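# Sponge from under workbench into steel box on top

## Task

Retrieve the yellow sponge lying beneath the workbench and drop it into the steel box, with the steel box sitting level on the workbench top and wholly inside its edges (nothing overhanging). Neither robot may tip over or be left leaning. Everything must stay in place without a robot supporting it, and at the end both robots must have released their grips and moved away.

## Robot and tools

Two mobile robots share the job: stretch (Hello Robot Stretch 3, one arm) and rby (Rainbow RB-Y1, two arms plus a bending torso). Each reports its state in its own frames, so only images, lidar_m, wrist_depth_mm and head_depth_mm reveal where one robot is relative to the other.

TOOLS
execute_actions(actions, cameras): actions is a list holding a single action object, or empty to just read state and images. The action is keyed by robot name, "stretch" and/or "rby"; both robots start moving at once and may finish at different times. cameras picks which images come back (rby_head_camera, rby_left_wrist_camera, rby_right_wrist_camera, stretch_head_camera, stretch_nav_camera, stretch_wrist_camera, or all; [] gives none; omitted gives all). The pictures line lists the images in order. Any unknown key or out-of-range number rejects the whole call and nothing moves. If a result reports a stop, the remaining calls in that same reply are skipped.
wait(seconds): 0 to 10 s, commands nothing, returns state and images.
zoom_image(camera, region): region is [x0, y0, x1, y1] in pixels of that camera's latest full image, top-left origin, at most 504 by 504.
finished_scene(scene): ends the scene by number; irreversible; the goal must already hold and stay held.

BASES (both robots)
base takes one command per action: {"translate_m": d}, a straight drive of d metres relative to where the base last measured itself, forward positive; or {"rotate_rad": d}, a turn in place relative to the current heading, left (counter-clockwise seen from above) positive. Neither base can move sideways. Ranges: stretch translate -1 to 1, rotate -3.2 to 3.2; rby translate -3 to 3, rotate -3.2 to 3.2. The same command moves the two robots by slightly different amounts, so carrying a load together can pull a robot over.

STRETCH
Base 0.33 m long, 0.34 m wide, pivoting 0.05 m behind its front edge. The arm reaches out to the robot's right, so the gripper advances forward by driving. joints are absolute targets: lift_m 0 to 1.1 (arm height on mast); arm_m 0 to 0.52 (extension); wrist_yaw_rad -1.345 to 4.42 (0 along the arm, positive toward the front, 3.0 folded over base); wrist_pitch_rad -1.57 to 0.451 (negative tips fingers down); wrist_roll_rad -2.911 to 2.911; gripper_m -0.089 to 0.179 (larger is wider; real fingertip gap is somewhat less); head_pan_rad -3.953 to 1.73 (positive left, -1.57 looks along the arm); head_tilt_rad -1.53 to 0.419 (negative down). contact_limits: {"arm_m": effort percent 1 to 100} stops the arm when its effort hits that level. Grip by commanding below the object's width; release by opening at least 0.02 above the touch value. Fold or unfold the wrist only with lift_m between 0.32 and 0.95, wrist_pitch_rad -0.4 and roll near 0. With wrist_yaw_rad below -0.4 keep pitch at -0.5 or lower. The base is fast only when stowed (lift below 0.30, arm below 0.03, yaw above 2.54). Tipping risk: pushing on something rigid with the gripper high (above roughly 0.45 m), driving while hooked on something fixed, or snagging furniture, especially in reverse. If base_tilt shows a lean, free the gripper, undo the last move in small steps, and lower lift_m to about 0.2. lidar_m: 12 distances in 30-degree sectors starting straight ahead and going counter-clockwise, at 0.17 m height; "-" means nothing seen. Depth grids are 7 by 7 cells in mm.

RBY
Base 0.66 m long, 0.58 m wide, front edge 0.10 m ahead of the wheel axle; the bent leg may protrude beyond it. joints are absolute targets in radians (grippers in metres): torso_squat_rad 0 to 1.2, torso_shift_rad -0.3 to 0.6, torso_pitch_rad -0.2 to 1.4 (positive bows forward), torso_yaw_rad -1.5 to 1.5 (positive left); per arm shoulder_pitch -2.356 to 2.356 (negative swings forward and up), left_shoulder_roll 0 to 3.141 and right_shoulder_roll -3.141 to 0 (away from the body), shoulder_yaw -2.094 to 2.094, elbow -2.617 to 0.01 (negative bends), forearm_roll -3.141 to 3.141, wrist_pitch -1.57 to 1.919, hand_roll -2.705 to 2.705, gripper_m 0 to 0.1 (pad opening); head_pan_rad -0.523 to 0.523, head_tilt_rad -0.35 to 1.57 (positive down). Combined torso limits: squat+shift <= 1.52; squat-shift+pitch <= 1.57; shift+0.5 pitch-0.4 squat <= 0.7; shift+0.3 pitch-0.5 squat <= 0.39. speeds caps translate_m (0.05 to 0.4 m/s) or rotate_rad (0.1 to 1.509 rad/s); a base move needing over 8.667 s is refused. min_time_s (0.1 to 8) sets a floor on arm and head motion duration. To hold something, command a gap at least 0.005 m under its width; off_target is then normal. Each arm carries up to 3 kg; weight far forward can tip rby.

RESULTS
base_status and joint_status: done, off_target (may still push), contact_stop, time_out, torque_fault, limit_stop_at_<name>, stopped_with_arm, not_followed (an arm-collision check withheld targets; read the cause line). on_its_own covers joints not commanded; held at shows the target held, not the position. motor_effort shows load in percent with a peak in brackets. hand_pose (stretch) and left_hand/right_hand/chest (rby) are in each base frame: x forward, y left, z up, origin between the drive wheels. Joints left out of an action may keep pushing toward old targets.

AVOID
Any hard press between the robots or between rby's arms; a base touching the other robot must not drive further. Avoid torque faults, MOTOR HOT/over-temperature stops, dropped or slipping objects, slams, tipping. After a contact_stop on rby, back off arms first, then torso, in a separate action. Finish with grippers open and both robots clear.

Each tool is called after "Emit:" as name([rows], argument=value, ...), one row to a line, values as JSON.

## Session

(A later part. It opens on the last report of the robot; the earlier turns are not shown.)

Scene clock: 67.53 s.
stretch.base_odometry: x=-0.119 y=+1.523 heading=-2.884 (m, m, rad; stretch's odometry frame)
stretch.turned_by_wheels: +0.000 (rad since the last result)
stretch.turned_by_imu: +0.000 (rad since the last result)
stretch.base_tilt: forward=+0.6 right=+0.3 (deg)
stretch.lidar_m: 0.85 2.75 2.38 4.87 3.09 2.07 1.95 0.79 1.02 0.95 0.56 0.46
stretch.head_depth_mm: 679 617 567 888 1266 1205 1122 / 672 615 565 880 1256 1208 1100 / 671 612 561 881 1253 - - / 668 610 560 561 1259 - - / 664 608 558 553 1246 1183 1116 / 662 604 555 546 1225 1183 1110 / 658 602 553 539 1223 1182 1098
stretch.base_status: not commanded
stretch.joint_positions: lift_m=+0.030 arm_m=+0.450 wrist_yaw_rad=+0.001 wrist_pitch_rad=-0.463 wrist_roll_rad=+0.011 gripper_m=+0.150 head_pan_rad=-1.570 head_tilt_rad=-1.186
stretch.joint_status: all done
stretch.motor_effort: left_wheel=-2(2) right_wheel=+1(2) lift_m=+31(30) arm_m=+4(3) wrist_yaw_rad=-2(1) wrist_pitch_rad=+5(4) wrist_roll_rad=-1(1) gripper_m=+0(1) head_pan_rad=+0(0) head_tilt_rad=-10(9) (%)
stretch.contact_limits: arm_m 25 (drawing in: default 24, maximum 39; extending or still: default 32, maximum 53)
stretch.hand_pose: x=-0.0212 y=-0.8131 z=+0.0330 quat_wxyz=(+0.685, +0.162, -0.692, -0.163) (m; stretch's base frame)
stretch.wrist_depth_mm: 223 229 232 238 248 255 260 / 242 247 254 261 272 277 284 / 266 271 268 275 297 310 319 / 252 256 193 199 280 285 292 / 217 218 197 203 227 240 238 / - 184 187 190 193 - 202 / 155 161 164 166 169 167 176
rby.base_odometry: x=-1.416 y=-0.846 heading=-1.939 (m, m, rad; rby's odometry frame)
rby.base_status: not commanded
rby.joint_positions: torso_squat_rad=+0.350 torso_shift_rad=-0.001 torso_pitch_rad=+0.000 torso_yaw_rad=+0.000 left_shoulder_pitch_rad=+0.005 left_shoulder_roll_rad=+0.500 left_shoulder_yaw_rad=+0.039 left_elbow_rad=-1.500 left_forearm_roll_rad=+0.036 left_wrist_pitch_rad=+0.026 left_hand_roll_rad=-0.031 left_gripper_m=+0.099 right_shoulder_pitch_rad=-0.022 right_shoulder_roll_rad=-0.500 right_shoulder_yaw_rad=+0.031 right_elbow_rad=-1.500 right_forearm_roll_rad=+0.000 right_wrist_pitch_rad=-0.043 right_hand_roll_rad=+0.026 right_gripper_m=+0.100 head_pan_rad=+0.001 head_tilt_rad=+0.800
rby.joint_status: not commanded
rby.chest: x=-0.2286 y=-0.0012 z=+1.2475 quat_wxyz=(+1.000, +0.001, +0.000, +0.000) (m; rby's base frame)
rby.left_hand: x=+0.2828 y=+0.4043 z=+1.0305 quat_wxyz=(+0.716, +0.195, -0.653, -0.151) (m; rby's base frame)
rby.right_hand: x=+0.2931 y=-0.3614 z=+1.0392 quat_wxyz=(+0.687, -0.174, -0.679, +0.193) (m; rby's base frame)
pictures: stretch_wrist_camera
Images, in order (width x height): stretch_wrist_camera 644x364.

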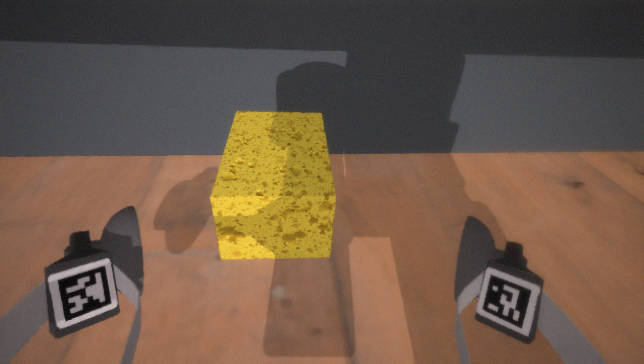

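Emit:
execute_actions([
  {"stretch":{"base":{"translate_m":0.015},"joints":{"arm_m":0.51},"contact_limits":{"arm_m":25}}},
], cameras=["stretch_wrist_camera"])

Emit:
execute_actions([
  {"stretch":{"joints":{"gripper_m":0.03}}},
], cameras=["stretch_wrist_camera"])

Emit:
execute_actions([
  {"stretch":{"joints":{"lift_m":0.1,"wrist_pitch_rad":-0.2}}},
], cameras=[])

Emit:
execute_actions([
  {"stretch":{"joints":{"arm_m":0.0}}},
], cameras=["stretch_wrist_camera","stretch_head_camera"])

Scene clock: 69.57 s.
stretch.base_odometry: x=-0.133 y=+1.519 heading=-2.884 (m, m, rad; stretch's odometry frame)
stretch.turned_by_wheels: +0.000 (rad since the last result)
stretch.turned_by_imu: +0.000 (rad since the last result)
stretch.base_tilt: forward=+0.6 right=+0.3 (deg)
stretch.lidar_m: 0.85 2.73 2.37 4.88 3.12 2.09 1.96 0.80 1.02 0.95 0.53 0.45
stretch.head_depth_mm: 678 616 567 887 1258 1195 1127 / 677 617 565 883 1267 1213 1101 / 673 610 563 564 1262 - - / 668 609 560 557 1254 - - / 665 607 558 551 1237 1183 1110 / 662 604 554 543 1222 1178 1112 / 658 601 554 535 1218 1181 1108
stretch.base_status: done
stretch.joint_positions: lift_m=+0.030 arm_m=+0.510 wrist_yaw_rad=+0.001 wrist_pitch_rad=-0.463 wrist_roll_rad=+0.011 gripper_m=+0.150 head_pan_rad=-1.570 head_tilt_rad=-1.186
stretch.joint_status: all done
stretch.motor_effort: left_wheel=-2(3) right_wheel=+1(5) lift_m=+31(31) arm_m=+3(5) wrist_yaw_rad=-2(2) wrist_pitch_rad=+4(5) wrist_roll_rad=-2(2) gripper_m=+0(1) head_pan_rad=+0(0) head_tilt_rad=-10(10) (%)
stretch.contact_limits: arm_m 25 (drawing in: default 24, maximum 39; extending or still: default 32, maximum 53)
stretch.hand_pose: x=-0.0212 y=-0.8731 z=+0.0330 quat_wxyz=(+0.685, +0.162, -0.692, -0.163) (m; stretch's base frame)
stretch.wrist_depth_mm: 170 174 178 184 189 193 200 / 184 188 194 200 205 212 220 / 202 206 213 221 227 233 242 / 223 227 224 193 254 261 267 / 218 220 165 157 227 242 237 / - 185 135 134 193 - 200 / 155 160 147 146 168 167 175
rby.base_odometry: x=-1.416 y=-0.846 heading=-1.939 (m, m, rad; rby's odometry frame)
rby.base_status: not commanded
rby.joint_positions: torso_squat_rad=+0.350 torso_shift_rad=-0.001 torso_pitch_rad=+0.000 torso_yaw_rad=+0.000 left_shoulder_pitch_rad=+0.005 left_shoulder_roll_rad=+0.500 left_shoulder_yaw_rad=+0.039 left_elbow_rad=-1.500 left_forearm_roll_rad=+0.036 left_wrist_pitch_rad=+0.026 left_hand_roll_rad=-0.031 left_gripper_m=+0.099 right_shoulder_pitch_rad=-0.022 right_shoulder_roll_rad=-0.500 right_shoulder_yaw_rad=+0.031 right_elbow_rad=-1.500 right_forearm_roll_rad=+0.000 right_wrist_pitch_rad=-0.043 right_hand_roll_rad=+0.026 right_gripper_m=+0.100 head_pan_rad=+0.001 head_tilt_rad=+0.800
rby.joint_status: not commanded
rby.chest: x=-0.2286 y=-0.0012 z=+1.2475 quat_wxyz=(+1.000, +0.001, +0.000, +0.000) (m; rby's base frame)
rby.left_hand: x=+0.2828 y=+0.4043 z=+1.0305 quat_wxyz=(+0.716, +0.195, -0.653, -0.151) (m; rby's base frame)
rby.right_hand: x=+0.2931 y=-0.3614 z=+1.0392 quat_wxyz=(+0.687, -0.174, -0.679, +0.193) (m; rby's base frame)
pictures: stretch_wrist_camera
Images, in order (width x height): stretch_wrist_camera 644x364.

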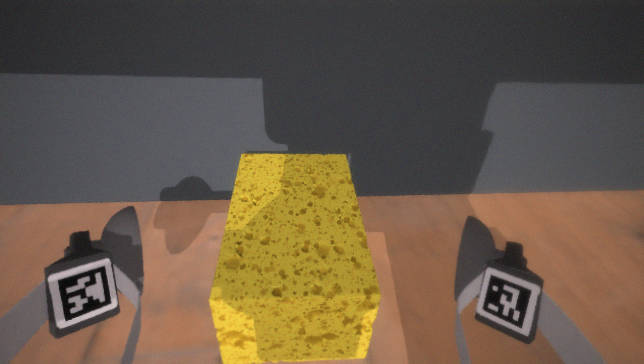

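Scene clock: 71.27 s.
stretch.base_odometry: x=-0.133 y=+1.519 heading=-2.884 (m, m, rad; stretch's odometry frame)
stretch.turned_by_wheels: +0.000 (rad since the last result)
stretch.turned_by_imu: +0.000 (rad since the last result)
stretch.base_tilt: forward=+0.7 right=+0.4 (deg)
stretch.lidar_m: 0.84 2.74 2.38 4.86 3.13 2.09 1.96 0.80 1.02 0.95 0.53 0.45
stretch.head_depth_mm: 678 616 567 884 1259 1186 1122 / 672 615 566 882 1257 1209 1102 / 671 612 563 566 1266 - - / 668 610 560 558 1250 - - / 665 606 558 550 1241 1185 1109 / 661 604 556 544 1233 1180 1106 / 659 600 553 535 1218 1180 1107
stretch.base_status: not commanded
stretch.joint_positions: lift_m=+0.030 arm_m=+0.510 wrist_yaw_rad=+0.001 wrist_pitch_rad=-0.464 wrist_roll_rad=+0.011 gripper_m=+0.031 head_pan_rad=-1.570 head_tilt_rad=-1.186
stretch.joint_status: all done
stretch.motor_effort: left_wheel=-2(2) right_wheel=+2(1) lift_m=+31(31) arm_m=+4(3) wrist_yaw_rad=-1(2) wrist_pitch_rad=+5(5) wrist_roll_rad=-2(2) gripper_m=-16(100) head_pan_rad=+0(1) head_tilt_rad=-9(10) (%)
stretch.hand_pose: x=-0.0212 y=-0.8730 z=+0.0329 quat_wxyz=(+0.685, +0.162, -0.692, -0.163) (m; stretch's base frame)
stretch.wrist_depth_mm: 170 174 178 184 186 195 201 / 184 190 194 200 206 211 219 / 201 206 211 219 227 235 242 / 222 227 224 188 251 259 268 / 210 214 156 155 235 230 236 / 181 187 133 133 - 198 200 / 161 159 150 143 167 172 173
rby.base_odometry: x=-1.416 y=-0.846 heading=-1.939 (m, m, rad; rby's odometry frame)
rby.base_status: not commanded
rby.joint_positions: torso_squat_rad=+0.350 torso_shift_rad=-0.001 torso_pitch_rad=+0.000 torso_yaw_rad=+0.000 left_shoulder_pitch_rad=+0.005 left_shoulder_roll_rad=+0.500 left_shoulder_yaw_rad=+0.039 left_elbow_rad=-1.500 left_forearm_roll_rad=+0.036 left_wrist_pitch_rad=+0.026 left_hand_roll_rad=-0.031 left_gripper_m=+0.099 right_shoulder_pitch_rad=-0.022 right_shoulder_roll_rad=-0.500 right_shoulder_yaw_rad=+0.031 right_elbow_rad=-1.500 right_forearm_roll_rad=+0.000 right_wrist_pitch_rad=-0.043 right_hand_roll_rad=+0.026 right_gripper_m=+0.100 head_pan_rad=+0.001 head_tilt_rad=+0.800
rby.joint_status: not commanded
rby.chest: x=-0.2286 y=-0.0012 z=+1.2475 quat_wxyz=(+1.000, +0.001, +0.000, +0.000) (m; rby's base frame)
rby.left_hand: x=+0.2828 y=+0.4043 z=+1.0305 quat_wxyz=(+0.716, +0.195, -0.653, -0.151) (m; rby's base frame)
rby.right_hand: x=+0.2931 y=-0.3614 z=+1.0392 quat_wxyz=(+0.687, -0.174, -0.679, +0.193) (m; rby's base frame)
pictures: stretch_wrist_camera
Images, in order (width x height): stretch_wrist_camera 644x364.

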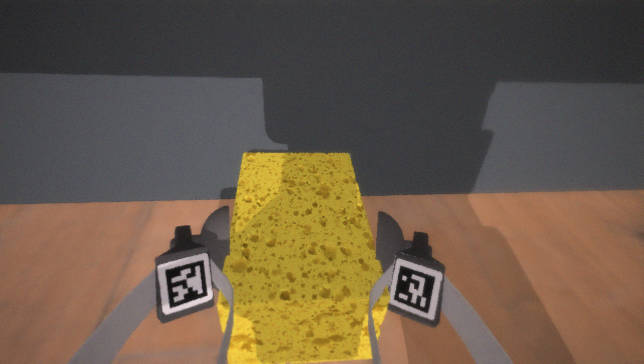

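Scene clock: 72.73 s.
stretch.base_odometry: x=-0.133 y=+1.519 heading=-2.885 (m, m, rad; stretch's odometry frame)
stretch.turned_by_wheels: +0.000 (rad since the last result)
stretch.turned_by_imu: +0.000 (rad since the last result)
stretch.base_tilt: forward=+0.5 right=+0.3 (deg)
stretch.lidar_m: 0.85 2.73 2.37 4.86 3.13 2.08 1.96 0.80 1.02 0.95 0.53 0.45
stretch.head_depth_mm: 678 618 567 884 1258 1196 1123 / 670 617 565 884 1254 1212 - / 672 612 561 564 1262 - - / 668 609 560 558 1249 - - / 665 607 556 549 1240 1182 1110 / 661 602 555 541 1229 1179 1108 / 657 601 553 534 1224 1177 1108
stretch.base_status: not commanded
stretch.joint_positions: lift_m=+0.100 arm_m=+0.510 wrist_yaw_rad=+0.001 wrist_pitch_rad=-0.244 wrist_roll_rad=+0.010 gripper_m=+0.031 head_pan_rad=-1.570 head_tilt_rad=-1.186
stretch.joint_status: all done
stretch.motor_effort: left_wheel=-3(3) right_wheel=+3(3) lift_m=+54(55) arm_m=+4(4) wrist_yaw_rad=-1(1) wrist_pitch_rad=+16(21) wrist_roll_rad=-1(2) gripper_m=-14(16) head_pan_rad=+0(0) head_tilt_rad=-10(10) (%)
stretch.hand_pose: x=-0.0213 y=-0.8975 z=+0.1529 quat_wxyz=(+0.699, +0.086, -0.705, -0.087) (m; stretch's base frame)
stretch.wrist_depth_mm: 167 169 174 179 184 190 195 / 175 179 183 189 195 202 209 / 184 189 195 201 208 214 223 / 196 200 208 215 221 230 237 / 207 213 215 223 238 249 256 / 221 226 127 132 - 270 281 / 239 251 124 127 278 293 304
rby.base_odometry: x=-1.416 y=-0.846 heading=-1.939 (m, m, rad; rby's odometry frame)
rby.base_status: not commanded
rby.joint_positions: torso_squat_rad=+0.350 torso_shift_rad=-0.001 torso_pitch_rad=+0.000 torso_yaw_rad=+0.000 left_shoulder_pitch_rad=+0.005 left_shoulder_roll_rad=+0.500 left_shoulder_yaw_rad=+0.039 left_elbow_rad=-1.500 left_forearm_roll_rad=+0.036 left_wrist_pitch_rad=+0.026 left_hand_roll_rad=-0.031 left_gripper_m=+0.099 right_shoulder_pitch_rad=-0.022 right_shoulder_roll_rad=-0.500 right_shoulder_yaw_rad=+0.031 right_elbow_rad=-1.500 right_forearm_roll_rad=+0.000 right_wrist_pitch_rad=-0.043 right_hand_roll_rad=+0.026 right_gripper_m=+0.100 head_pan_rad=+0.001 head_tilt_rad=+0.800
rby.joint_status: not commanded
rby.chest: x=-0.2286 y=-0.0012 z=+1.2475 quat_wxyz=(+1.000, +0.001, +0.000, +0.000) (m; rby's base frame)
rby.left_hand: x=+0.2828 y=+0.4043 z=+1.0305 quat_wxyz=(+0.716, +0.195, -0.653, -0.151) (m; rby's base frame)
rby.right_hand: x=+0.2931 y=-0.3614 z=+1.0392 quat_wxyz=(+0.687, -0.174, -0.679, +0.193) (m; rby's base frame)
pictures: none
No camera images: the call's "cameras" was empty. Leave "cameras" out to get every camera's image.

Scene clock: 77.67 s.
stretch.base_odometry: x=-0.133 y=+1.519 heading=-2.884 (m, m, rad; stretch's odometry frame)
stretch.turned_by_wheels: +0.000 (rad since the last result)
stretch.turned_by_imu: +0.001 (rad since the last result)
stretch.base_tilt: forward=+0.6 right=+0.3 (deg)
stretch.lidar_m: 0.84 2.72 2.38 4.86 3.11 2.08 1.96 0.81 1.02 0.35 0.53 0.45
stretch.head_depth_mm: 679 615 565 887 1260 1193 1120 / 673 613 563 888 1259 1208 - / 671 610 561 568 1260 - - / 667 611 560 557 1243 - - / 667 606 559 550 1238 1188 1109 / 662 604 556 544 1225 1182 1102 / 658 600 552 536 1219 1180 1108
stretch.base_status: not commanded
stretch.joint_positions: lift_m=+0.100 arm_m=+0.000 wrist_yaw_rad=+0.001 wrist_pitch_rad=-0.223 wrist_roll_rad=+0.010 gripper_m=+0.031 head_pan_rad=-1.570 head_tilt_rad=-1.186
stretch.joint_status: all done
stretch.motor_effort: left_wheel=-3(3) right_wheel=+2(3) lift_m=+53(53) arm_m=-4(4) wrist_yaw_rad=-1(1) wrist_pitch_rad=+8(16) wrist_roll_rad=-1(1) gripper_m=-15(14) head_pan_rad=+0(0) head_tilt_rad=-9(9) (%)
stretch.hand_pose: x=-0.0213 y=-0.3898 z=+0.1581 quat_wxyz=(+0.700, +0.079, -0.706, -0.079) (m; stretch's base frame)
stretch.wrist_depth_mm: 575 595 634 625 677 698 698 / 587 649 657 676 697 735 748 / 582 682 696 714 723 750 773 / 569 639 655 681 717 736 744 / 456 472 223 203 533 527 527 / 367 376 134 135 - 410 415 / 304 309 126 128 311 334 337
rby.base_odometry: x=-1.416 y=-0.846 heading=-1.939 (m, m, rad; rby's odometry frame)
rby.base_status: not commanded
rby.joint_positions: torso_squat_rad=+0.350 torso_shift_rad=-0.001 torso_pitch_rad=+0.000 torso_yaw_rad=+0.000 left_shoulder_pitch_rad=+0.005 left_shoulder_roll_rad=+0.500 left_shoulder_yaw_rad=+0.039 left_elbow_rad=-1.500 left_forearm_roll_rad=+0.036 left_wrist_pitch_rad=+0.026 left_hand_roll_rad=-0.031 left_gripper_m=+0.099 right_shoulder_pitch_rad=-0.022 right_shoulder_roll_rad=-0.500 right_shoulder_yaw_rad=+0.031 right_elbow_rad=-1.500 right_forearm_roll_rad=+0.000 right_wrist_pitch_rad=-0.043 right_hand_roll_rad=+0.026 right_gripper_m=+0.100 head_pan_rad=+0.001 head_tilt_rad=+0.800
rby.joint_status: not commanded
rby.chest: x=-0.2286 y=-0.0012 z=+1.2475 quat_wxyz=(+1.000, +0.001, +0.000, +0.000) (m; rby's base frame)
rby.left_hand: x=+0.2828 y=+0.4043 z=+1.0305 quat_wxyz=(+0.716, +0.195, -0.653, -0.151) (m; rby's base frame)
rby.right_hand: x=+0.2931 y=-0.3614 z=+1.0392 quat_wxyz=(+0.687, -0.174, -0.679, +0.193) (m; rby's base frame)
pictures: stretch_head_camera (sideways: a quarter turn clockwise sets it upright), stretch_wrist_camera
Images, in order (width x height): stretch_head_camera 896x504, stretch_wrist_camera 644x364.

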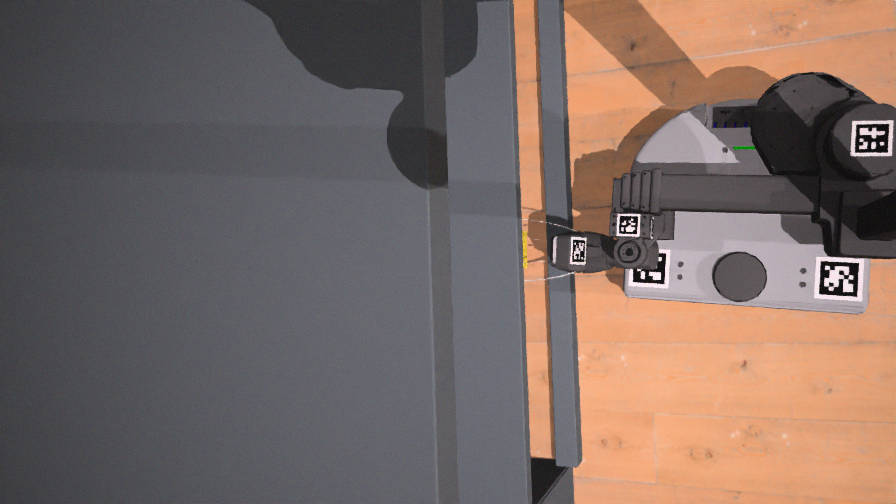

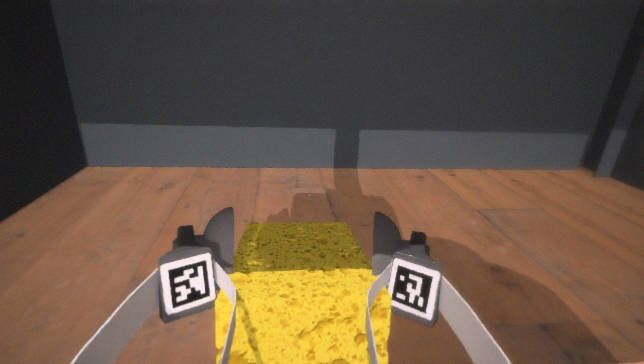

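Emit:
execute_actions([
  {"stretch":{"base":{"translate_m":-0.22}},"rby":{"base":{"rotate_rad":0.415}}},
], cameras=[])

Emit:
execute_actions([
  {"stretch":{"joints":{"wrist_yaw_rad":1.65}},"rby":{"base":{"translate_m":0.4}}},
], cameras=[])

Emit:
execute_actions([
  {"stretch":{"base":{"rotate_rad":0.6},"joints":{"lift_m":0.4}},"rby":{"base":{"rotate_rad":-0.545},"joints":{"head_tilt_rad":1.0,"left_shoulder_roll_rad":0.9,"right_shoulder_roll_rad":-0.9,"left_forearm_roll_rad":-1.57,"right_forearm_roll_rad":1.57,"left_wrist_pitch_rad":-1.2,"right_wrist_pitch_rad":-1.2,"left_hand_roll_rad":1.57,"right_hand_roll_rad":-1.57}}},
], cameras=["rby_head_camera","stretch_nav_camera"])

Scene clock: 83.50 s.
stretch.base_odometry: x=+0.079 y=+1.575 heading=-2.885 (m, m, rad; stretch's odometry frame)
stretch.turned_by_wheels: +0.000 (rad since the last result)
stretch.turned_by_imu: +0.000 (rad since the last result)
stretch.base_tilt: forward=+0.5 right=+0.3 (deg)
stretch.lidar_m: 0.91 2.95 2.37 4.87 2.76 1.85 1.74 0.61 0.75 0.35 0.87 0.64
stretch.head_depth_mm: 675 618 568 903 1265 1200 1122 / 676 614 564 904 1266 1204 - / 673 614 562 896 1264 - - / 669 610 561 887 1239 - - / 665 607 559 878 1236 1183 1110 / 661 606 557 869 1250 1173 1109 / 657 601 551 869 1249 1180 1099
stretch.base_status: done
stretch.joint_positions: lift_m=+0.100 arm_m=+0.000 wrist_yaw_rad=+0.001 wrist_pitch_rad=-0.223 wrist_roll_rad=+0.010 gripper_m=+0.031 head_pan_rad=-1.570 head_tilt_rad=-1.186
stretch.joint_status: not commanded
stretch.motor_effort: left_wheel=-1(7) right_wheel=+2(1) lift_m=+53(53) arm_m=-3(4) wrist_yaw_rad=-1(3) wrist_pitch_rad=+8(8) wrist_roll_rad=-1(0) gripper_m=-16(15) head_pan_rad=+0(0) head_tilt_rad=-10(9) (%)
stretch.hand_pose: x=-0.0213 y=-0.3898 z=+0.1581 quat_wxyz=(+0.700, +0.079, -0.706, -0.079) (m; stretch's base frame)
stretch.wrist_depth_mm: 604 641 636 662 689 685 579 / 640 661 676 686 728 745 587 / 691 678 740 745 778 764 573 / 618 629 655 666 693 716 580 / 450 467 222 202 541 514 531 / 367 378 133 136 - 408 417 / 304 304 126 128 313 335 338
rby.base_odometry: x=-1.416 y=-0.846 heading=-1.524 (m, m, rad; rby's odometry frame)
rby.base_status: done
rby.joint_positions: torso_squat_rad=+0.350 torso_shift_rad=-0.001 torso_pitch_rad=+0.000 torso_yaw_rad=+0.000 left_shoulder_pitch_rad=+0.005 left_shoulder_roll_rad=+0.500 left_shoulder_yaw_rad=+0.039 left_elbow_rad=-1.500 left_forearm_roll_rad=+0.036 left_wrist_pitch_rad=+0.026 left_hand_roll_rad=-0.031 left_gripper_m=+0.099 right_shoulder_pitch_rad=-0.022 right_shoulder_roll_rad=-0.500 right_shoulder_yaw_rad=+0.031 right_elbow_rad=-1.500 right_forearm_roll_rad=+0.000 right_wrist_pitch_rad=-0.043 right_hand_roll_rad=+0.026 right_gripper_m=+0.100 head_pan_rad=+0.001 head_tilt_rad=+0.800
rby.joint_status: not commanded
rby.chest: x=-0.2286 y=-0.0012 z=+1.2475 quat_wxyz=(+1.000, +0.001, +0.000, +0.000) (m; rby's base frame)
rby.left_hand: x=+0.2828 y=+0.4043 z=+1.0305 quat_wxyz=(+0.716, +0.195, -0.653, -0.151) (m; rby's base frame)
rby.right_hand: x=+0.2931 y=-0.3615 z=+1.0392 quat_wxyz=(+0.687, -0.174, -0.679, +0.193) (m; rby's base frame)
pictures: none
No camera images: the call's "cameras" was empty. Leave "cameras" out to get every camera's image.

Scene clock: 86.53 s.
stretch.base_odometry: x=+0.079 y=+1.575 heading=-2.885 (m, m, rad; stretch's odometry frame)
stretch.turned_by_wheels: +0.000 (rad since the last result)
stretch.turned_by_imu: +0.000 (rad since the last result)
stretch.base_tilt: forward=+0.7 right=+0.3 (deg)
stretch.lidar_m: 0.90 2.96 2.73 4.86 2.77 1.85 1.74 0.61 0.75 0.97 0.87 0.20
stretch.head_depth_mm: 678 618 567 903 1272 1187 1126 / 676 614 564 901 1259 1210 - / 671 612 563 899 1263 - - / 667 611 560 888 1255 - - / 666 609 557 882 1245 1185 1110 / 660 604 556 871 1251 1166 1106 / 659 601 554 866 1255 1174 1100
stretch.base_status: not commanded
stretch.joint_positions: lift_m=+0.100 arm_m=+0.000 wrist_yaw_rad=+1.643 wrist_pitch_rad=-0.197 wrist_roll_rad=+0.005 gripper_m=+0.031 head_pan_rad=-1.570 head_tilt_rad=-1.186
stretch.joint_status: all done
stretch.motor_effort: left_wheel=-2(2) right_wheel=+1(2) lift_m=+42(53) arm_m=-3(3) wrist_yaw_rad=+7(9) wrist_pitch_rad=-1(8) wrist_roll_rad=+1(1) gripper_m=-15(15) head_pan_rad=+0(1) head_tilt_rad=-9(10) (%)
stretch.hand_pose: x=+0.2246 y=-0.1275 z=+0.1650 quat_wxyz=(+0.529, +0.564, -0.429, +0.466) (m; stretch's base frame)
stretch.wrist_depth_mm: - - - - 552 452 454 / - - - - 540 472 485 / - - - - 521 491 507 / 650 676 715 723 531 525 539 / 478 503 222 203 497 540 553 / 386 399 134 135 - 408 437 / 318 315 126 128 325 290 351
rby.base_odometry: x=-1.398 y=-1.245 heading=-1.526 (m, m, rad; rby's odometry frame)
rby.base_status: done
rby.joint_positions: torso_squat_rad=+0.350 torso_shift_rad=-0.001 torso_pitch_rad=+0.000 torso_yaw_rad=+0.000 left_shoulder_pitch_rad=+0.005 left_shoulder_roll_rad=+0.500 left_shoulder_yaw_rad=+0.039 left_elbow_rad=-1.500 left_forearm_roll_rad=+0.036 left_wrist_pitch_rad=+0.026 left_hand_roll_rad=-0.031 left_gripper_m=+0.099 right_shoulder_pitch_rad=-0.022 right_shoulder_roll_rad=-0.500 right_shoulder_yaw_rad=+0.031 right_elbow_rad=-1.500 right_forearm_roll_rad=+0.000 right_wrist_pitch_rad=-0.043 right_hand_roll_rad=+0.026 right_gripper_m=+0.100 head_pan_rad=+0.001 head_tilt_rad=+0.800
rby.joint_status: not commanded
rby.chest: x=-0.2286 y=-0.0012 z=+1.2475 quat_wxyz=(+1.000, +0.001, +0.000, +0.000) (m; rby's base frame)
rby.left_hand: x=+0.2828 y=+0.4043 z=+1.0305 quat_wxyz=(+0.716, +0.195, -0.653, -0.151) (m; rby's base frame)
rby.right_hand: x=+0.2931 y=-0.3615 z=+1.0391 quat_wxyz=(+0.687, -0.174, -0.679, +0.193) (m; rby's base frame)
pictures: none
No camera images: the call's "cameras" was empty. Leave "cameras" out to get every camera's image.

Scene clock: 90.10 s.
stretch.base_odometry: x=+0.079 y=+1.575 heading=-2.285 (m, m, rad; stretch's odometry frame)
stretch.turned_by_wheels: +0.600 (rad since the last result)
stretch.turned_by_imu: +0.593 (rad since the last result)
stretch.base_tilt: forward=+0.7 right=+0.3 (deg)
stretch.lidar_m: 2.99 2.88 4.85 2.56 1.81 1.74 0.61 0.80 0.97 0.81 0.64 1.11
stretch.head_depth_mm: 676 620 566 530 866 1184 - / 673 615 564 540 872 1204 - / 670 613 562 884 1289 - - / 669 609 560 913 1277 - - / 664 606 575 1269 1284 1179 1111 / 661 604 940 1314 1272 1174 1106 / 659 601 963 1335 1248 1165 1100
stretch.base_status: done
stretch.joint_positions: lift_m=+0.400 arm_m=+0.000 wrist_yaw_rad=+1.648 wrist_pitch_rad=-0.217 wrist_roll_rad=+0.006 gripper_m=+0.031 head_pan_rad=-1.570 head_tilt_rad=-1.186
stretch.joint_status: all done
stretch.motor_effort: left_wheel=-2(6) right_wheel=+2(6) lift_m=+52(56) arm_m=-3(3) wrist_yaw_rad=+2(5) wrist_pitch_rad=+6(6) wrist_roll_rad=+1(1) gripper_m=-15(15) head_pan_rad=+0(0) head_tilt_rad=-9(9) (%)
stretch.hand_pose: x=+0.2229 y=-0.1265 z=+0.4595 quat_wxyz=(+0.533, +0.569, -0.422, +0.462) (m; stretch's base frame)
stretch.wrist_depth_mm: - - - - - - - / - - - - - - - / - - - - - - - / - - - - - - - / - - 222 202 - - 907 / 796 848 134 135 - 869 814 / 665 684 126 128 698 722 697
rby.base_odometry: x=-1.397 y=-1.245 heading=-2.071 (m, m, rad; rby's odometry frame)
rby.base_status: done
rby.joint_positions: torso_squat_rad=+0.350 torso_shift_rad=-0.001 torso_pitch_rad=+0.000 torso_yaw_rad=+0.000 left_shoulder_pitch_rad=+0.005 left_shoulder_roll_rad=+0.900 left_shoulder_yaw_rad=+0.039 left_elbow_rad=-1.500 left_forearm_roll_rad=-1.570 left_wrist_pitch_rad=-1.200 left_hand_roll_rad=+1.570 left_gripper_m=+0.099 right_shoulder_pitch_rad=-0.022 right_shoulder_roll_rad=-0.900 right_shoulder_yaw_rad=+0.031 right_elbow_rad=-1.500 right_forearm_roll_rad=+1.570 right_wrist_pitch_rad=-1.200 right_hand_roll_rad=-1.570 right_gripper_m=+0.100 head_pan_rad=+0.001 head_tilt_rad=+1.000
rby.joint_status: all done
rby.chest: x=-0.2286 y=-0.0012 z=+1.2475 quat_wxyz=(+1.000, +0.001, +0.000, +0.000) (m; rby's base frame)
rby.left_hand: x=+0.1449 y=+0.3547 z=+0.9638 quat_wxyz=(+0.727, -0.097, -0.350, -0.583) (m; rby's base frame)
rby.right_hand: x=+0.1408 y=-0.3362 z=+0.9516 quat_wxyz=(+0.716, +0.116, -0.337, +0.601) (m; rby's base frame)
pictures: rby_head_camera, stretch_nav_camera (sideways: a quarter turn counterclockwise sets it upright)
Images, in order (width x height): rby_head_camera 896x504, stretch_nav_camera 672x504.

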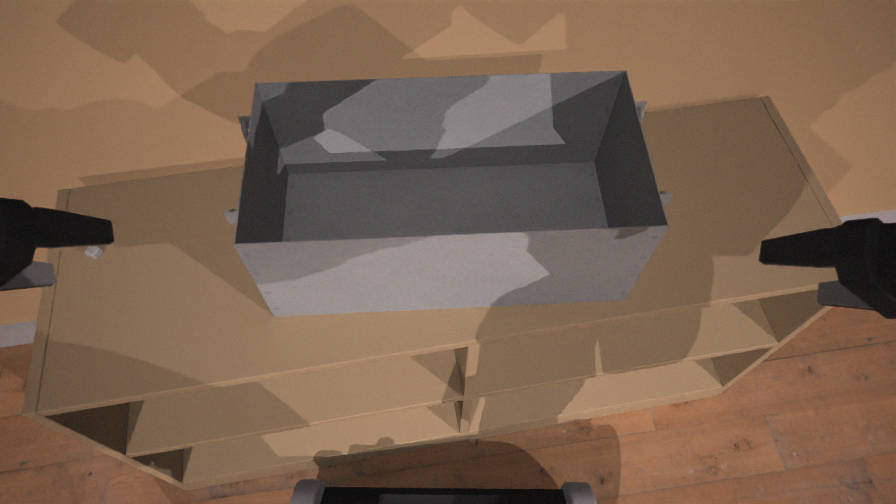

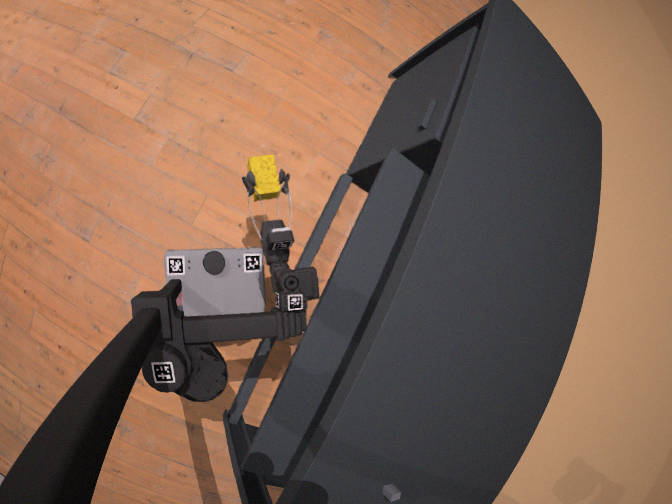

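Emit:
execute_actions([
  {"stretch":{"base":{"rotate_rad":0.9}},"rby":{"base":{"translate_m":-0.3},"joints":{"torso_pitch_rad":0.5,"torso_squat_rad":0.2,"head_tilt_rad":0.6,"left_shoulder_pitch_rad":-1.4,"right_shoulder_pitch_rad":-1.4,"left_shoulder_roll_rad":0.12,"right_shoulder_roll_rad":-0.12,"left_elbow_rad":-0.6,"right_elbow_rad":-0.6,"left_forearm_roll_rad":0,"right_forearm_roll_rad":0,"left_wrist_pitch_rad":1.5,"right_wrist_pitch_rad":1.5,"left_shoulder_yaw_rad":0,"right_shoulder_yaw_rad":0}}},
], cameras=["rby_head_camera"])

Scene clock: 95.07 s.
stretch.base_odometry: x=+0.079 y=+1.575 heading=-1.385 (m, m, rad; stretch's odometry frame)
stretch.turned_by_wheels: +0.900 (rad since the last result)
stretch.turned_by_imu: +0.889 (rad since the last result)
stretch.base_tilt: forward=+0.6 right=+0.3 (deg)
stretch.lidar_m: 4.84 3.13 1.92 1.75 0.61 0.70 0.97 0.98 0.64 0.73 2.92 2.75
stretch.head_depth_mm: 677 626 631 916 860 818 - / 722 922 982 1300 1267 1168 - / 1255 1382 1451 1347 1310 - - / 1760 1606 1480 1369 1296 - - / 1744 1584 1459 1357 1285 1181 1104 / 1715 1590 1477 1357 1265 1173 1109 / 1739 1589 1450 1351 1254 1162 1104
stretch.base_status: done
stretch.joint_positions: lift_m=+0.400 arm_m=+0.000 wrist_yaw_rad=+1.648 wrist_pitch_rad=-0.217 wrist_roll_rad=+0.006 gripper_m=+0.031 head_pan_rad=-1.570 head_tilt_rad=-1.186
stretch.joint_status: not commanded
stretch.motor_effort: left_wheel=-2(6) right_wheel=+2(4) lift_m=+52(52) arm_m=-3(3) wrist_yaw_rad=+2(2) wrist_pitch_rad=+6(6) wrist_roll_rad=+1(1) gripper_m=-15(15) head_pan_rad=+0(0) head_tilt_rad=-9(9) (%)
stretch.hand_pose: x=+0.2229 y=-0.1265 z=+0.4595 quat_wxyz=(+0.533, +0.569, -0.422, +0.462) (m; stretch's base frame)
stretch.wrist_depth_mm: - - - - - - - / - - - - - - - / - - - - - - - / - - - - - - - / - - 220 203 - - - / 791 821 134 135 - 873 927 / 665 669 125 128 678 729 731
rby.base_odometry: x=-1.254 y=-0.981 heading=-2.072 (m, m, rad; rby's odometry frame)
rby.base_status: done
rby.joint_positions: torso_squat_rad=+0.200 torso_shift_rad=-0.001 torso_pitch_rad=+0.500 torso_yaw_rad=+0.000 left_shoulder_pitch_rad=-1.400 left_shoulder_roll_rad=+0.120 left_shoulder_yaw_rad=+0.000 left_elbow_rad=-0.600 left_forearm_roll_rad=+0.000 left_wrist_pitch_rad=+1.500 left_hand_roll_rad=+1.570 left_gripper_m=+0.099 right_shoulder_pitch_rad=-1.400 right_shoulder_roll_rad=-0.120 right_shoulder_yaw_rad=+0.000 right_elbow_rad=-0.600 right_forearm_roll_rad=+0.000 right_wrist_pitch_rad=+1.500 right_hand_roll_rad=-1.570 right_gripper_m=+0.100 head_pan_rad=+0.001 head_tilt_rad=+0.600
rby.joint_status: all done
rby.chest: x=-0.0802 y=-0.0012 z=+1.2381 quat_wxyz=(+0.969, +0.001, +0.247, +0.000) (m; rby's base frame)
rby.left_hand: x=+0.4134 y=+0.1281 z=+0.8553 quat_wxyz=(+0.815, +0.072, -0.044, +0.573) (m; rby's base frame)
rby.right_hand: x=+0.4132 y=-0.1292 z=+0.8546 quat_wxyz=(+0.815, -0.071, -0.043, -0.573) (m; rby's base frame)
pictures: rby_head_camera
Images, in order (width x height): rby_head_camera 896x504.

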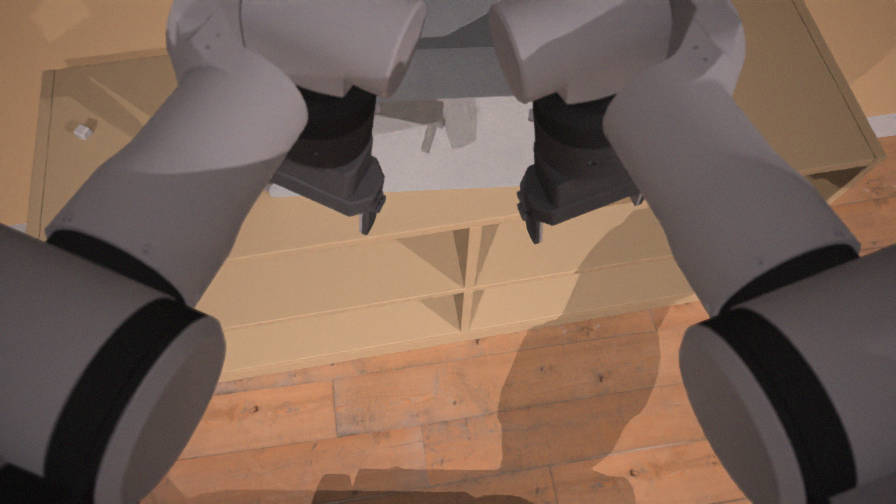

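Emit:
execute_actions([
  {"rby":{"joints":{"torso_squat_rad":0.0,"left_shoulder_pitch_rad":-1.5,"right_shoulder_pitch_rad":-1.5,"left_shoulder_roll_rad":0.5,"right_shoulder_roll_rad":-0.5,"left_wrist_pitch_rad":1.6,"right_wrist_pitch_rad":1.6}}},
], cameras=["rby_head_camera"])

Scene clock: 96.90 s.
stretch.base_odometry: x=+0.079 y=+1.575 heading=-1.385 (m, m, rad; stretch's odometry frame)
stretch.turned_by_wheels: +0.000 (rad since the last result)
stretch.turned_by_imu: +0.000 (rad since the last result)
stretch.base_tilt: forward=+0.4 right=+0.2 (deg)
stretch.lidar_m: 4.83 3.12 1.93 1.74 0.61 0.70 0.97 0.98 0.64 0.73 2.92 2.75
stretch.head_depth_mm: 677 625 634 913 863 819 - / 721 932 986 1294 1258 1163 - / 1254 1383 1451 1349 1295 - - / 1760 1607 1473 1353 1292 - - / 1764 1608 1471 1361 1285 1174 1106 / 1741 1590 1474 1355 1265 1176 1100 / 1735 1588 1459 1340 1263 1160 1108
stretch.base_status: not commanded
stretch.joint_positions: lift_m=+0.400 arm_m=+0.000 wrist_yaw_rad=+1.648 wrist_pitch_rad=-0.217 wrist_roll_rad=+0.006 gripper_m=+0.031 head_pan_rad=-1.570 head_tilt_rad=-1.186
stretch.joint_status: not commanded
stretch.motor_effort: left_wheel=-2(2) right_wheel=+2(2) lift_m=+53(53) arm_m=-3(4) wrist_yaw_rad=+2(1) wrist_pitch_rad=+6(6) wrist_roll_rad=+1(1) gripper_m=-15(15) head_pan_rad=+0(0) head_tilt_rad=-9(9) (%)
stretch.hand_pose: x=+0.2229 y=-0.1265 z=+0.4595 quat_wxyz=(+0.533, +0.569, -0.422, +0.462) (m; stretch's base frame)
stretch.wrist_depth_mm: - - - - - - - / - - - - - - - / - - - - - - - / - - - - - - - / - - 221 204 - - - / 811 812 133 136 - 875 916 / 677 662 126 128 684 733 747
rby.base_odometry: x=-1.254 y=-0.981 heading=-2.072 (m, m, rad; rby's odometry frame)
rby.base_status: not commanded
rby.joint_positions: torso_squat_rad=+0.000 torso_shift_rad=-0.001 torso_pitch_rad=+0.500 torso_yaw_rad=+0.000 left_shoulder_pitch_rad=-1.500 left_shoulder_roll_rad=+0.500 left_shoulder_yaw_rad=+0.000 left_elbow_rad=-0.600 left_forearm_roll_rad=+0.000 left_wrist_pitch_rad=+1.600 left_hand_roll_rad=+1.570 left_gripper_m=+0.099 right_shoulder_pitch_rad=-1.500 right_shoulder_roll_rad=-0.500 right_shoulder_yaw_rad=+0.000 right_elbow_rad=-0.600 right_forearm_roll_rad=+0.000 right_wrist_pitch_rad=+1.600 right_hand_roll_rad=-1.570 right_gripper_m=+0.100 head_pan_rad=+0.001 head_tilt_rad=+0.600
rby.joint_status: all done
rby.chest: x=-0.0802 y=-0.0012 z=+1.2520 quat_wxyz=(+0.969, +0.001, +0.247, +0.000) (m; rby's base frame)
rby.left_hand: x=+0.4761 y=+0.3385 z=+0.9828 quat_wxyz=(+0.708, +0.127, -0.146, +0.679) (m; rby's base frame)
rby.right_hand: x=+0.4759 y=-0.3399 z=+0.9814 quat_wxyz=(+0.709, -0.126, -0.144, -0.679) (m; rby's base frame)
pictures: rby_head_camera
Images, in order (width x height): rby_head_camera 896x504.

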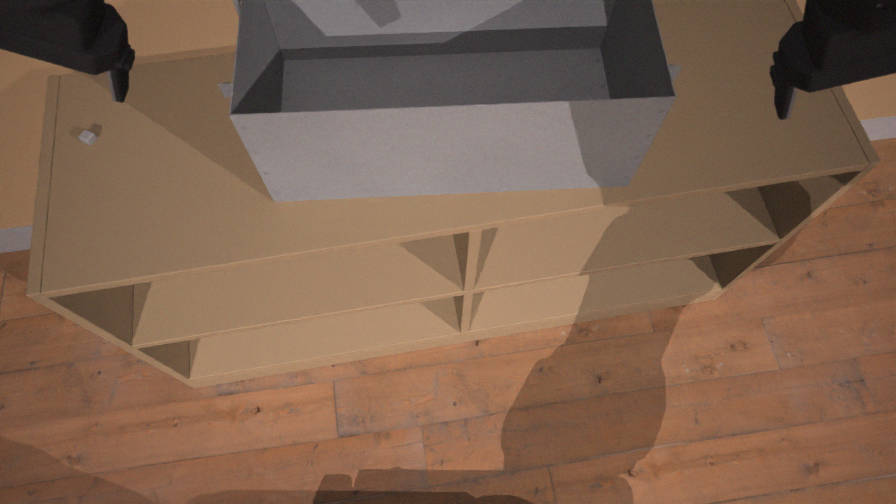

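Emit:
execute_actions([
  {"rby":{"joints":{"left_shoulder_roll_rad":0.55,"right_shoulder_roll_rad":-0.55,"left_forearm_roll_rad":0.38,"right_forearm_roll_rad":-0.38,"head_tilt_rad":0.4}}},
], cameras=["rby_head_camera"])

Scene clock: 98.57 s.
stretch.base_odometry: x=+0.079 y=+1.575 heading=-1.385 (m, m, rad; stretch's odometry frame)
stretch.turned_by_wheels: +0.000 (rad since the last result)
stretch.turned_by_imu: +0.000 (rad since the last result)
stretch.base_tilt: forward=+0.5 right=+0.3 (deg)
stretch.lidar_m: 4.85 3.13 1.93 1.74 0.61 0.70 0.97 0.98 0.64 0.74 2.92 2.75
stretch.head_depth_mm: 679 626 632 913 856 823 - / 724 926 986 1308 1274 1169 - / 1248 1390 1438 1353 1300 - - / 1773 1609 1472 1370 1300 - - / 1761 1604 1461 1349 1285 1188 1116 / 1731 1592 1460 1345 1268 1180 1114 / 1736 1569 1465 1351 1249 1164 1101
stretch.base_status: not commanded
stretch.joint_positions: lift_m=+0.400 arm_m=+0.000 wrist_yaw_rad=+1.648 wrist_pitch_rad=-0.217 wrist_roll_rad=+0.006 gripper_m=+0.031 head_pan_rad=-1.570 head_tilt_rad=-1.186
stretch.joint_status: not commanded
stretch.motor_effort: left_wheel=-2(2) right_wheel=+2(2) lift_m=+52(53) arm_m=-3(3) wrist_yaw_rad=+1(2) wrist_pitch_rad=+6(6) wrist_roll_rad=+1(1) gripper_m=-14(15) head_pan_rad=+0(0) head_tilt_rad=-10(10) (%)
stretch.hand_pose: x=+0.2229 y=-0.1265 z=+0.4595 quat_wxyz=(+0.533, +0.569, -0.422, +0.462) (m; stretch's base frame)
stretch.wrist_depth_mm: - - - - - - - / - - - - - - - / - - - - - - - / - - - - - - - / - - 221 202 - - - / 796 817 134 135 - 891 905 / 682 675 126 128 674 737 746
rby.base_odometry: x=-1.254 y=-0.981 heading=-2.072 (m, m, rad; rby's odometry frame)
rby.base_status: not commanded
rby.joint_positions: torso_squat_rad=+0.000 torso_shift_rad=-0.001 torso_pitch_rad=+0.500 torso_yaw_rad=+0.000 left_shoulder_pitch_rad=-1.500 left_shoulder_roll_rad=+0.550 left_shoulder_yaw_rad=+0.000 left_elbow_rad=-0.600 left_forearm_roll_rad=+0.380 left_wrist_pitch_rad=+1.600 left_hand_roll_rad=+1.570 left_gripper_m=+0.099 right_shoulder_pitch_rad=-1.500 right_shoulder_roll_rad=-0.550 right_shoulder_yaw_rad=+0.000 right_elbow_rad=-0.600 right_forearm_roll_rad=-0.380 right_wrist_pitch_rad=+1.600 right_hand_roll_rad=-1.570 right_gripper_m=+0.100 head_pan_rad=+0.001 head_tilt_rad=+0.400
rby.joint_status: all done
rby.chest: x=-0.0803 y=-0.0012 z=+1.2520 quat_wxyz=(+0.969, +0.001, +0.247, +0.000) (m; rby's base frame)
rby.left_hand: x=+0.4761 y=+0.2823 z=+0.9756 quat_wxyz=(+0.713, +0.001, -0.024, +0.701) (m; rby's base frame)
rby.right_hand: x=+0.4759 y=-0.2837 z=+0.9744 quat_wxyz=(+0.713, +0.000, -0.022, -0.701) (m; rby's base frame)
pictures: rby_head_camera
Images, in order (width x height): rby_head_camera 896x504.

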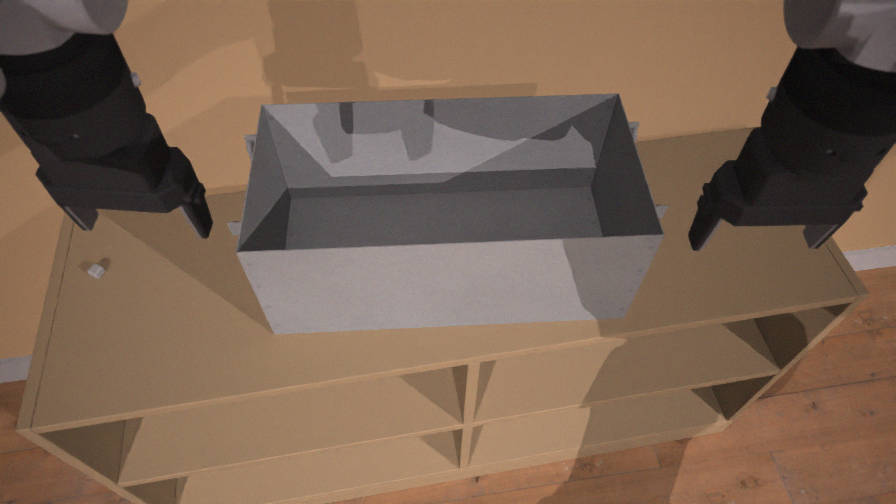

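Emit:
execute_actions([
  {"rby":{"base":{"translate_m":0.25},"joints":{"head_tilt_rad":0.6}}},
], cameras=["rby_head_camera","rby_left_wrist_camera","rby_right_wrist_camera"])

Scene clock: 100.77 s.
stretch.base_odometry: x=+0.079 y=+1.575 heading=-1.385 (m, m, rad; stretch's odometry frame)
stretch.turned_by_wheels: +0.000 (rad since the last result)
stretch.turned_by_imu: +0.000 (rad since the last result)
stretch.base_tilt: forward=+0.5 right=+0.2 (deg)
stretch.lidar_m: 4.85 3.15 1.93 1.74 0.61 0.70 0.97 0.98 0.64 0.73 2.92 2.86
stretch.head_depth_mm: 678 626 634 910 856 820 - / 727 932 984 1302 1254 1167 - / 1254 1387 1441 1356 1299 - - / 1765 1598 1479 1358 1286 - - / 1750 1601 1464 1359 1284 1177 1104 / 1740 1582 1452 1356 1275 1174 1109 / 1740 1574 1451 1343 1255 1169 1106
stretch.base_status: not commanded
stretch.joint_positions: lift_m=+0.400 arm_m=+0.000 wrist_yaw_rad=+1.648 wrist_pitch_rad=-0.217 wrist_roll_rad=+0.006 gripper_m=+0.031 head_pan_rad=-1.570 head_tilt_rad=-1.186
stretch.joint_status: not commanded
stretch.motor_effort: left_wheel=-2(2) right_wheel=+2(2) lift_m=+53(53) arm_m=-3(3) wrist_yaw_rad=+2(2) wrist_pitch_rad=+6(7) wrist_roll_rad=+1(1) gripper_m=-15(15) head_pan_rad=+0(0) head_tilt_rad=-10(9) (%)
stretch.hand_pose: x=+0.2229 y=-0.1265 z=+0.4595 quat_wxyz=(+0.533, +0.569, -0.422, +0.462) (m; stretch's base frame)
stretch.wrist_depth_mm: - - - - - - - / - - - - - - - / - - - - - - - / - - - - - - - / - - 221 202 - - - / 821 819 134 135 - 864 918 / 675 666 126 128 694 731 759
rby.base_odometry: x=-1.374 y=-1.201 heading=-2.072 (m, m, rad; rby's odometry frame)
rby.base_status: done
rby.joint_positions: torso_squat_rad=+0.000 torso_shift_rad=-0.001 torso_pitch_rad=+0.500 torso_yaw_rad=+0.000 left_shoulder_pitch_rad=-1.500 left_shoulder_roll_rad=+0.550 left_shoulder_yaw_rad=+0.000 left_elbow_rad=-0.600 left_forearm_roll_rad=+0.380 left_wrist_pitch_rad=+1.600 left_hand_roll_rad=+1.570 left_gripper_m=+0.099 right_shoulder_pitch_rad=-1.500 right_shoulder_roll_rad=-0.550 right_shoulder_yaw_rad=+0.000 right_elbow_rad=-0.600 right_forearm_roll_rad=-0.380 right_wrist_pitch_rad=+1.600 right_hand_roll_rad=-1.570 right_gripper_m=+0.100 head_pan_rad=+0.001 head_tilt_rad=+0.600
rby.joint_status: all done
rby.chest: x=-0.0802 y=-0.0012 z=+1.2520 quat_wxyz=(+0.969, +0.001, +0.247, +0.000) (m; rby's base frame)
rby.left_hand: x=+0.4761 y=+0.2823 z=+0.9757 quat_wxyz=(+0.713, +0.001, -0.024, +0.701) (m; rby's base frame)
rby.right_hand: x=+0.4759 y=-0.2837 z=+0.9744 quat_wxyz=(+0.713, +0.000, -0.022, -0.701) (m; rby's base frame)
pictures: rby_head_camera, rby_left_wrist_camera, rby_right_wrist_camera
Images, in order (width x height): rby_head_camera 896x504, rby_left_wrist_camera 644x364, rby_right_wrist_camera 644x364.

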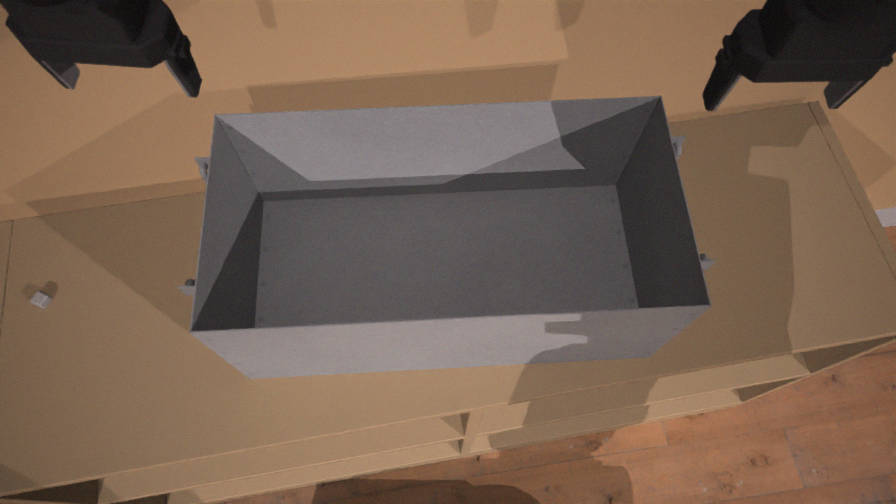

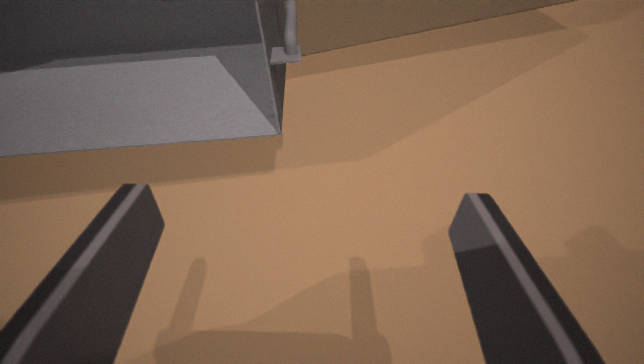

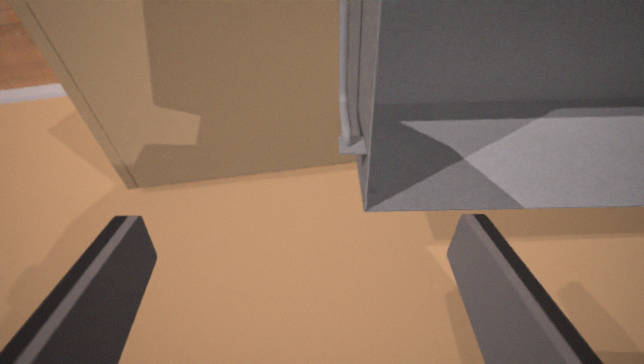

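Emit:
execute_actions([
  {"rby":{"base":{"translate_m":-0.04},"joints":{"torso_pitch_rad":0.62,"left_wrist_pitch_rad":1.48,"right_wrist_pitch_rad":1.48,"left_shoulder_roll_rad":0.52,"right_shoulder_roll_rad":-0.52}}},
], cameras=["rby_head_camera","rby_left_wrist_camera","rby_right_wrist_camera"])

Scene clock: 103.40 s.
stretch.base_odometry: x=+0.079 y=+1.575 heading=-1.385 (m, m, rad; stretch's odometry frame)
stretch.turned_by_wheels: +0.000 (rad since the last result)
stretch.turned_by_imu: +0.000 (rad since the last result)
stretch.base_tilt: forward=+0.7 right=+0.5 (deg)
stretch.lidar_m: 4.85 3.15 1.93 1.74 0.61 0.70 0.97 0.98 0.64 0.74 2.92 2.83
stretch.head_depth_mm: 679 627 632 912 859 819 - / 724 930 988 1307 1259 1163 - / 1258 1376 1437 1361 1303 - - / 1768 1605 1474 1367 1294 - - / 1750 1599 1474 1365 1283 1175 1106 / 1746 1592 1455 1349 1266 1173 1108 / 1721 1581 1461 1344 1261 1163 1105
stretch.base_status: not commanded
stretch.joint_positions: lift_m=+0.400 arm_m=+0.000 wrist_yaw_rad=+1.648 wrist_pitch_rad=-0.217 wrist_roll_rad=+0.006 gripper_m=+0.031 head_pan_rad=-1.570 head_tilt_rad=-1.186
stretch.joint_status: not commanded
stretch.motor_effort: left_wheel=-2(2) right_wheel=+2(2) lift_m=+53(53) arm_m=-4(3) wrist_yaw_rad=+2(2) wrist_pitch_rad=+6(6) wrist_roll_rad=+1(1) gripper_m=-15(15) head_pan_rad=+0(1) head_tilt_rad=-9(10) (%)
stretch.hand_pose: x=+0.2229 y=-0.1265 z=+0.4595 quat_wxyz=(+0.533, +0.569, -0.422, +0.462) (m; stretch's base frame)
stretch.wrist_depth_mm: - - - - - - - / - - - - - - - / - - - - - - - / - - - - - - - / - - 222 203 - - - / 797 830 134 135 - 879 917 / 670 676 127 128 677 729 754
rby.base_odometry: x=-1.354 y=-1.166 heading=-2.071 (m, m, rad; rby's odometry frame)
rby.base_status: done
rby.joint_positions: torso_squat_rad=+0.000 torso_shift_rad=-0.001 torso_pitch_rad=+0.620 torso_yaw_rad=+0.000 left_shoulder_pitch_rad=-1.500 left_shoulder_roll_rad=+0.520 left_shoulder_yaw_rad=+0.000 left_elbow_rad=-0.600 left_forearm_roll_rad=+0.380 left_wrist_pitch_rad=+1.480 left_hand_roll_rad=+1.570 left_gripper_m=+0.099 right_shoulder_pitch_rad=-1.500 right_shoulder_roll_rad=-0.520 right_shoulder_yaw_rad=+0.000 right_elbow_rad=-0.600 right_forearm_roll_rad=-0.380 right_wrist_pitch_rad=+1.480 right_hand_roll_rad=-1.570 right_gripper_m=+0.100 head_pan_rad=+0.001 head_tilt_rad=+0.600
rby.joint_status: all done
rby.chest: x=-0.0487 y=-0.0011 z=+1.2323 quat_wxyz=(+0.952, +0.001, +0.305, +0.000) (m; rby's base frame)
rby.left_hand: x=+0.4950 y=+0.2638 z=+0.8844 quat_wxyz=(+0.722, -0.003, -0.013, +0.692) (m; rby's base frame)
rby.right_hand: x=+0.4947 y=-0.2650 z=+0.8831 quat_wxyz=(+0.722, +0.004, -0.012, -0.692) (m; rby's base frame)
pictures: rby_head_camera, rby_left_wrist_camera, rby_right_wrist_camera
Images, in order (width x height): rby_head_camera 896x504, rby_left_wrist_camera 644x364, rby_right_wrist_camera 644x364.

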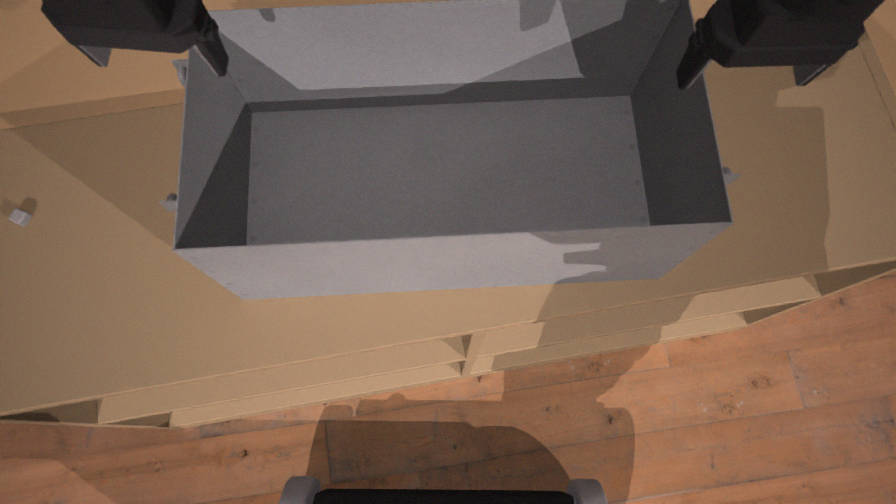

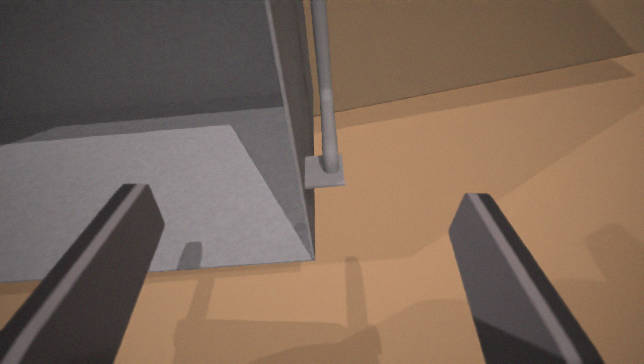

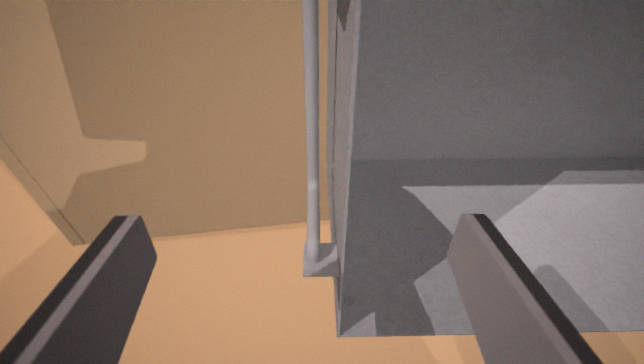

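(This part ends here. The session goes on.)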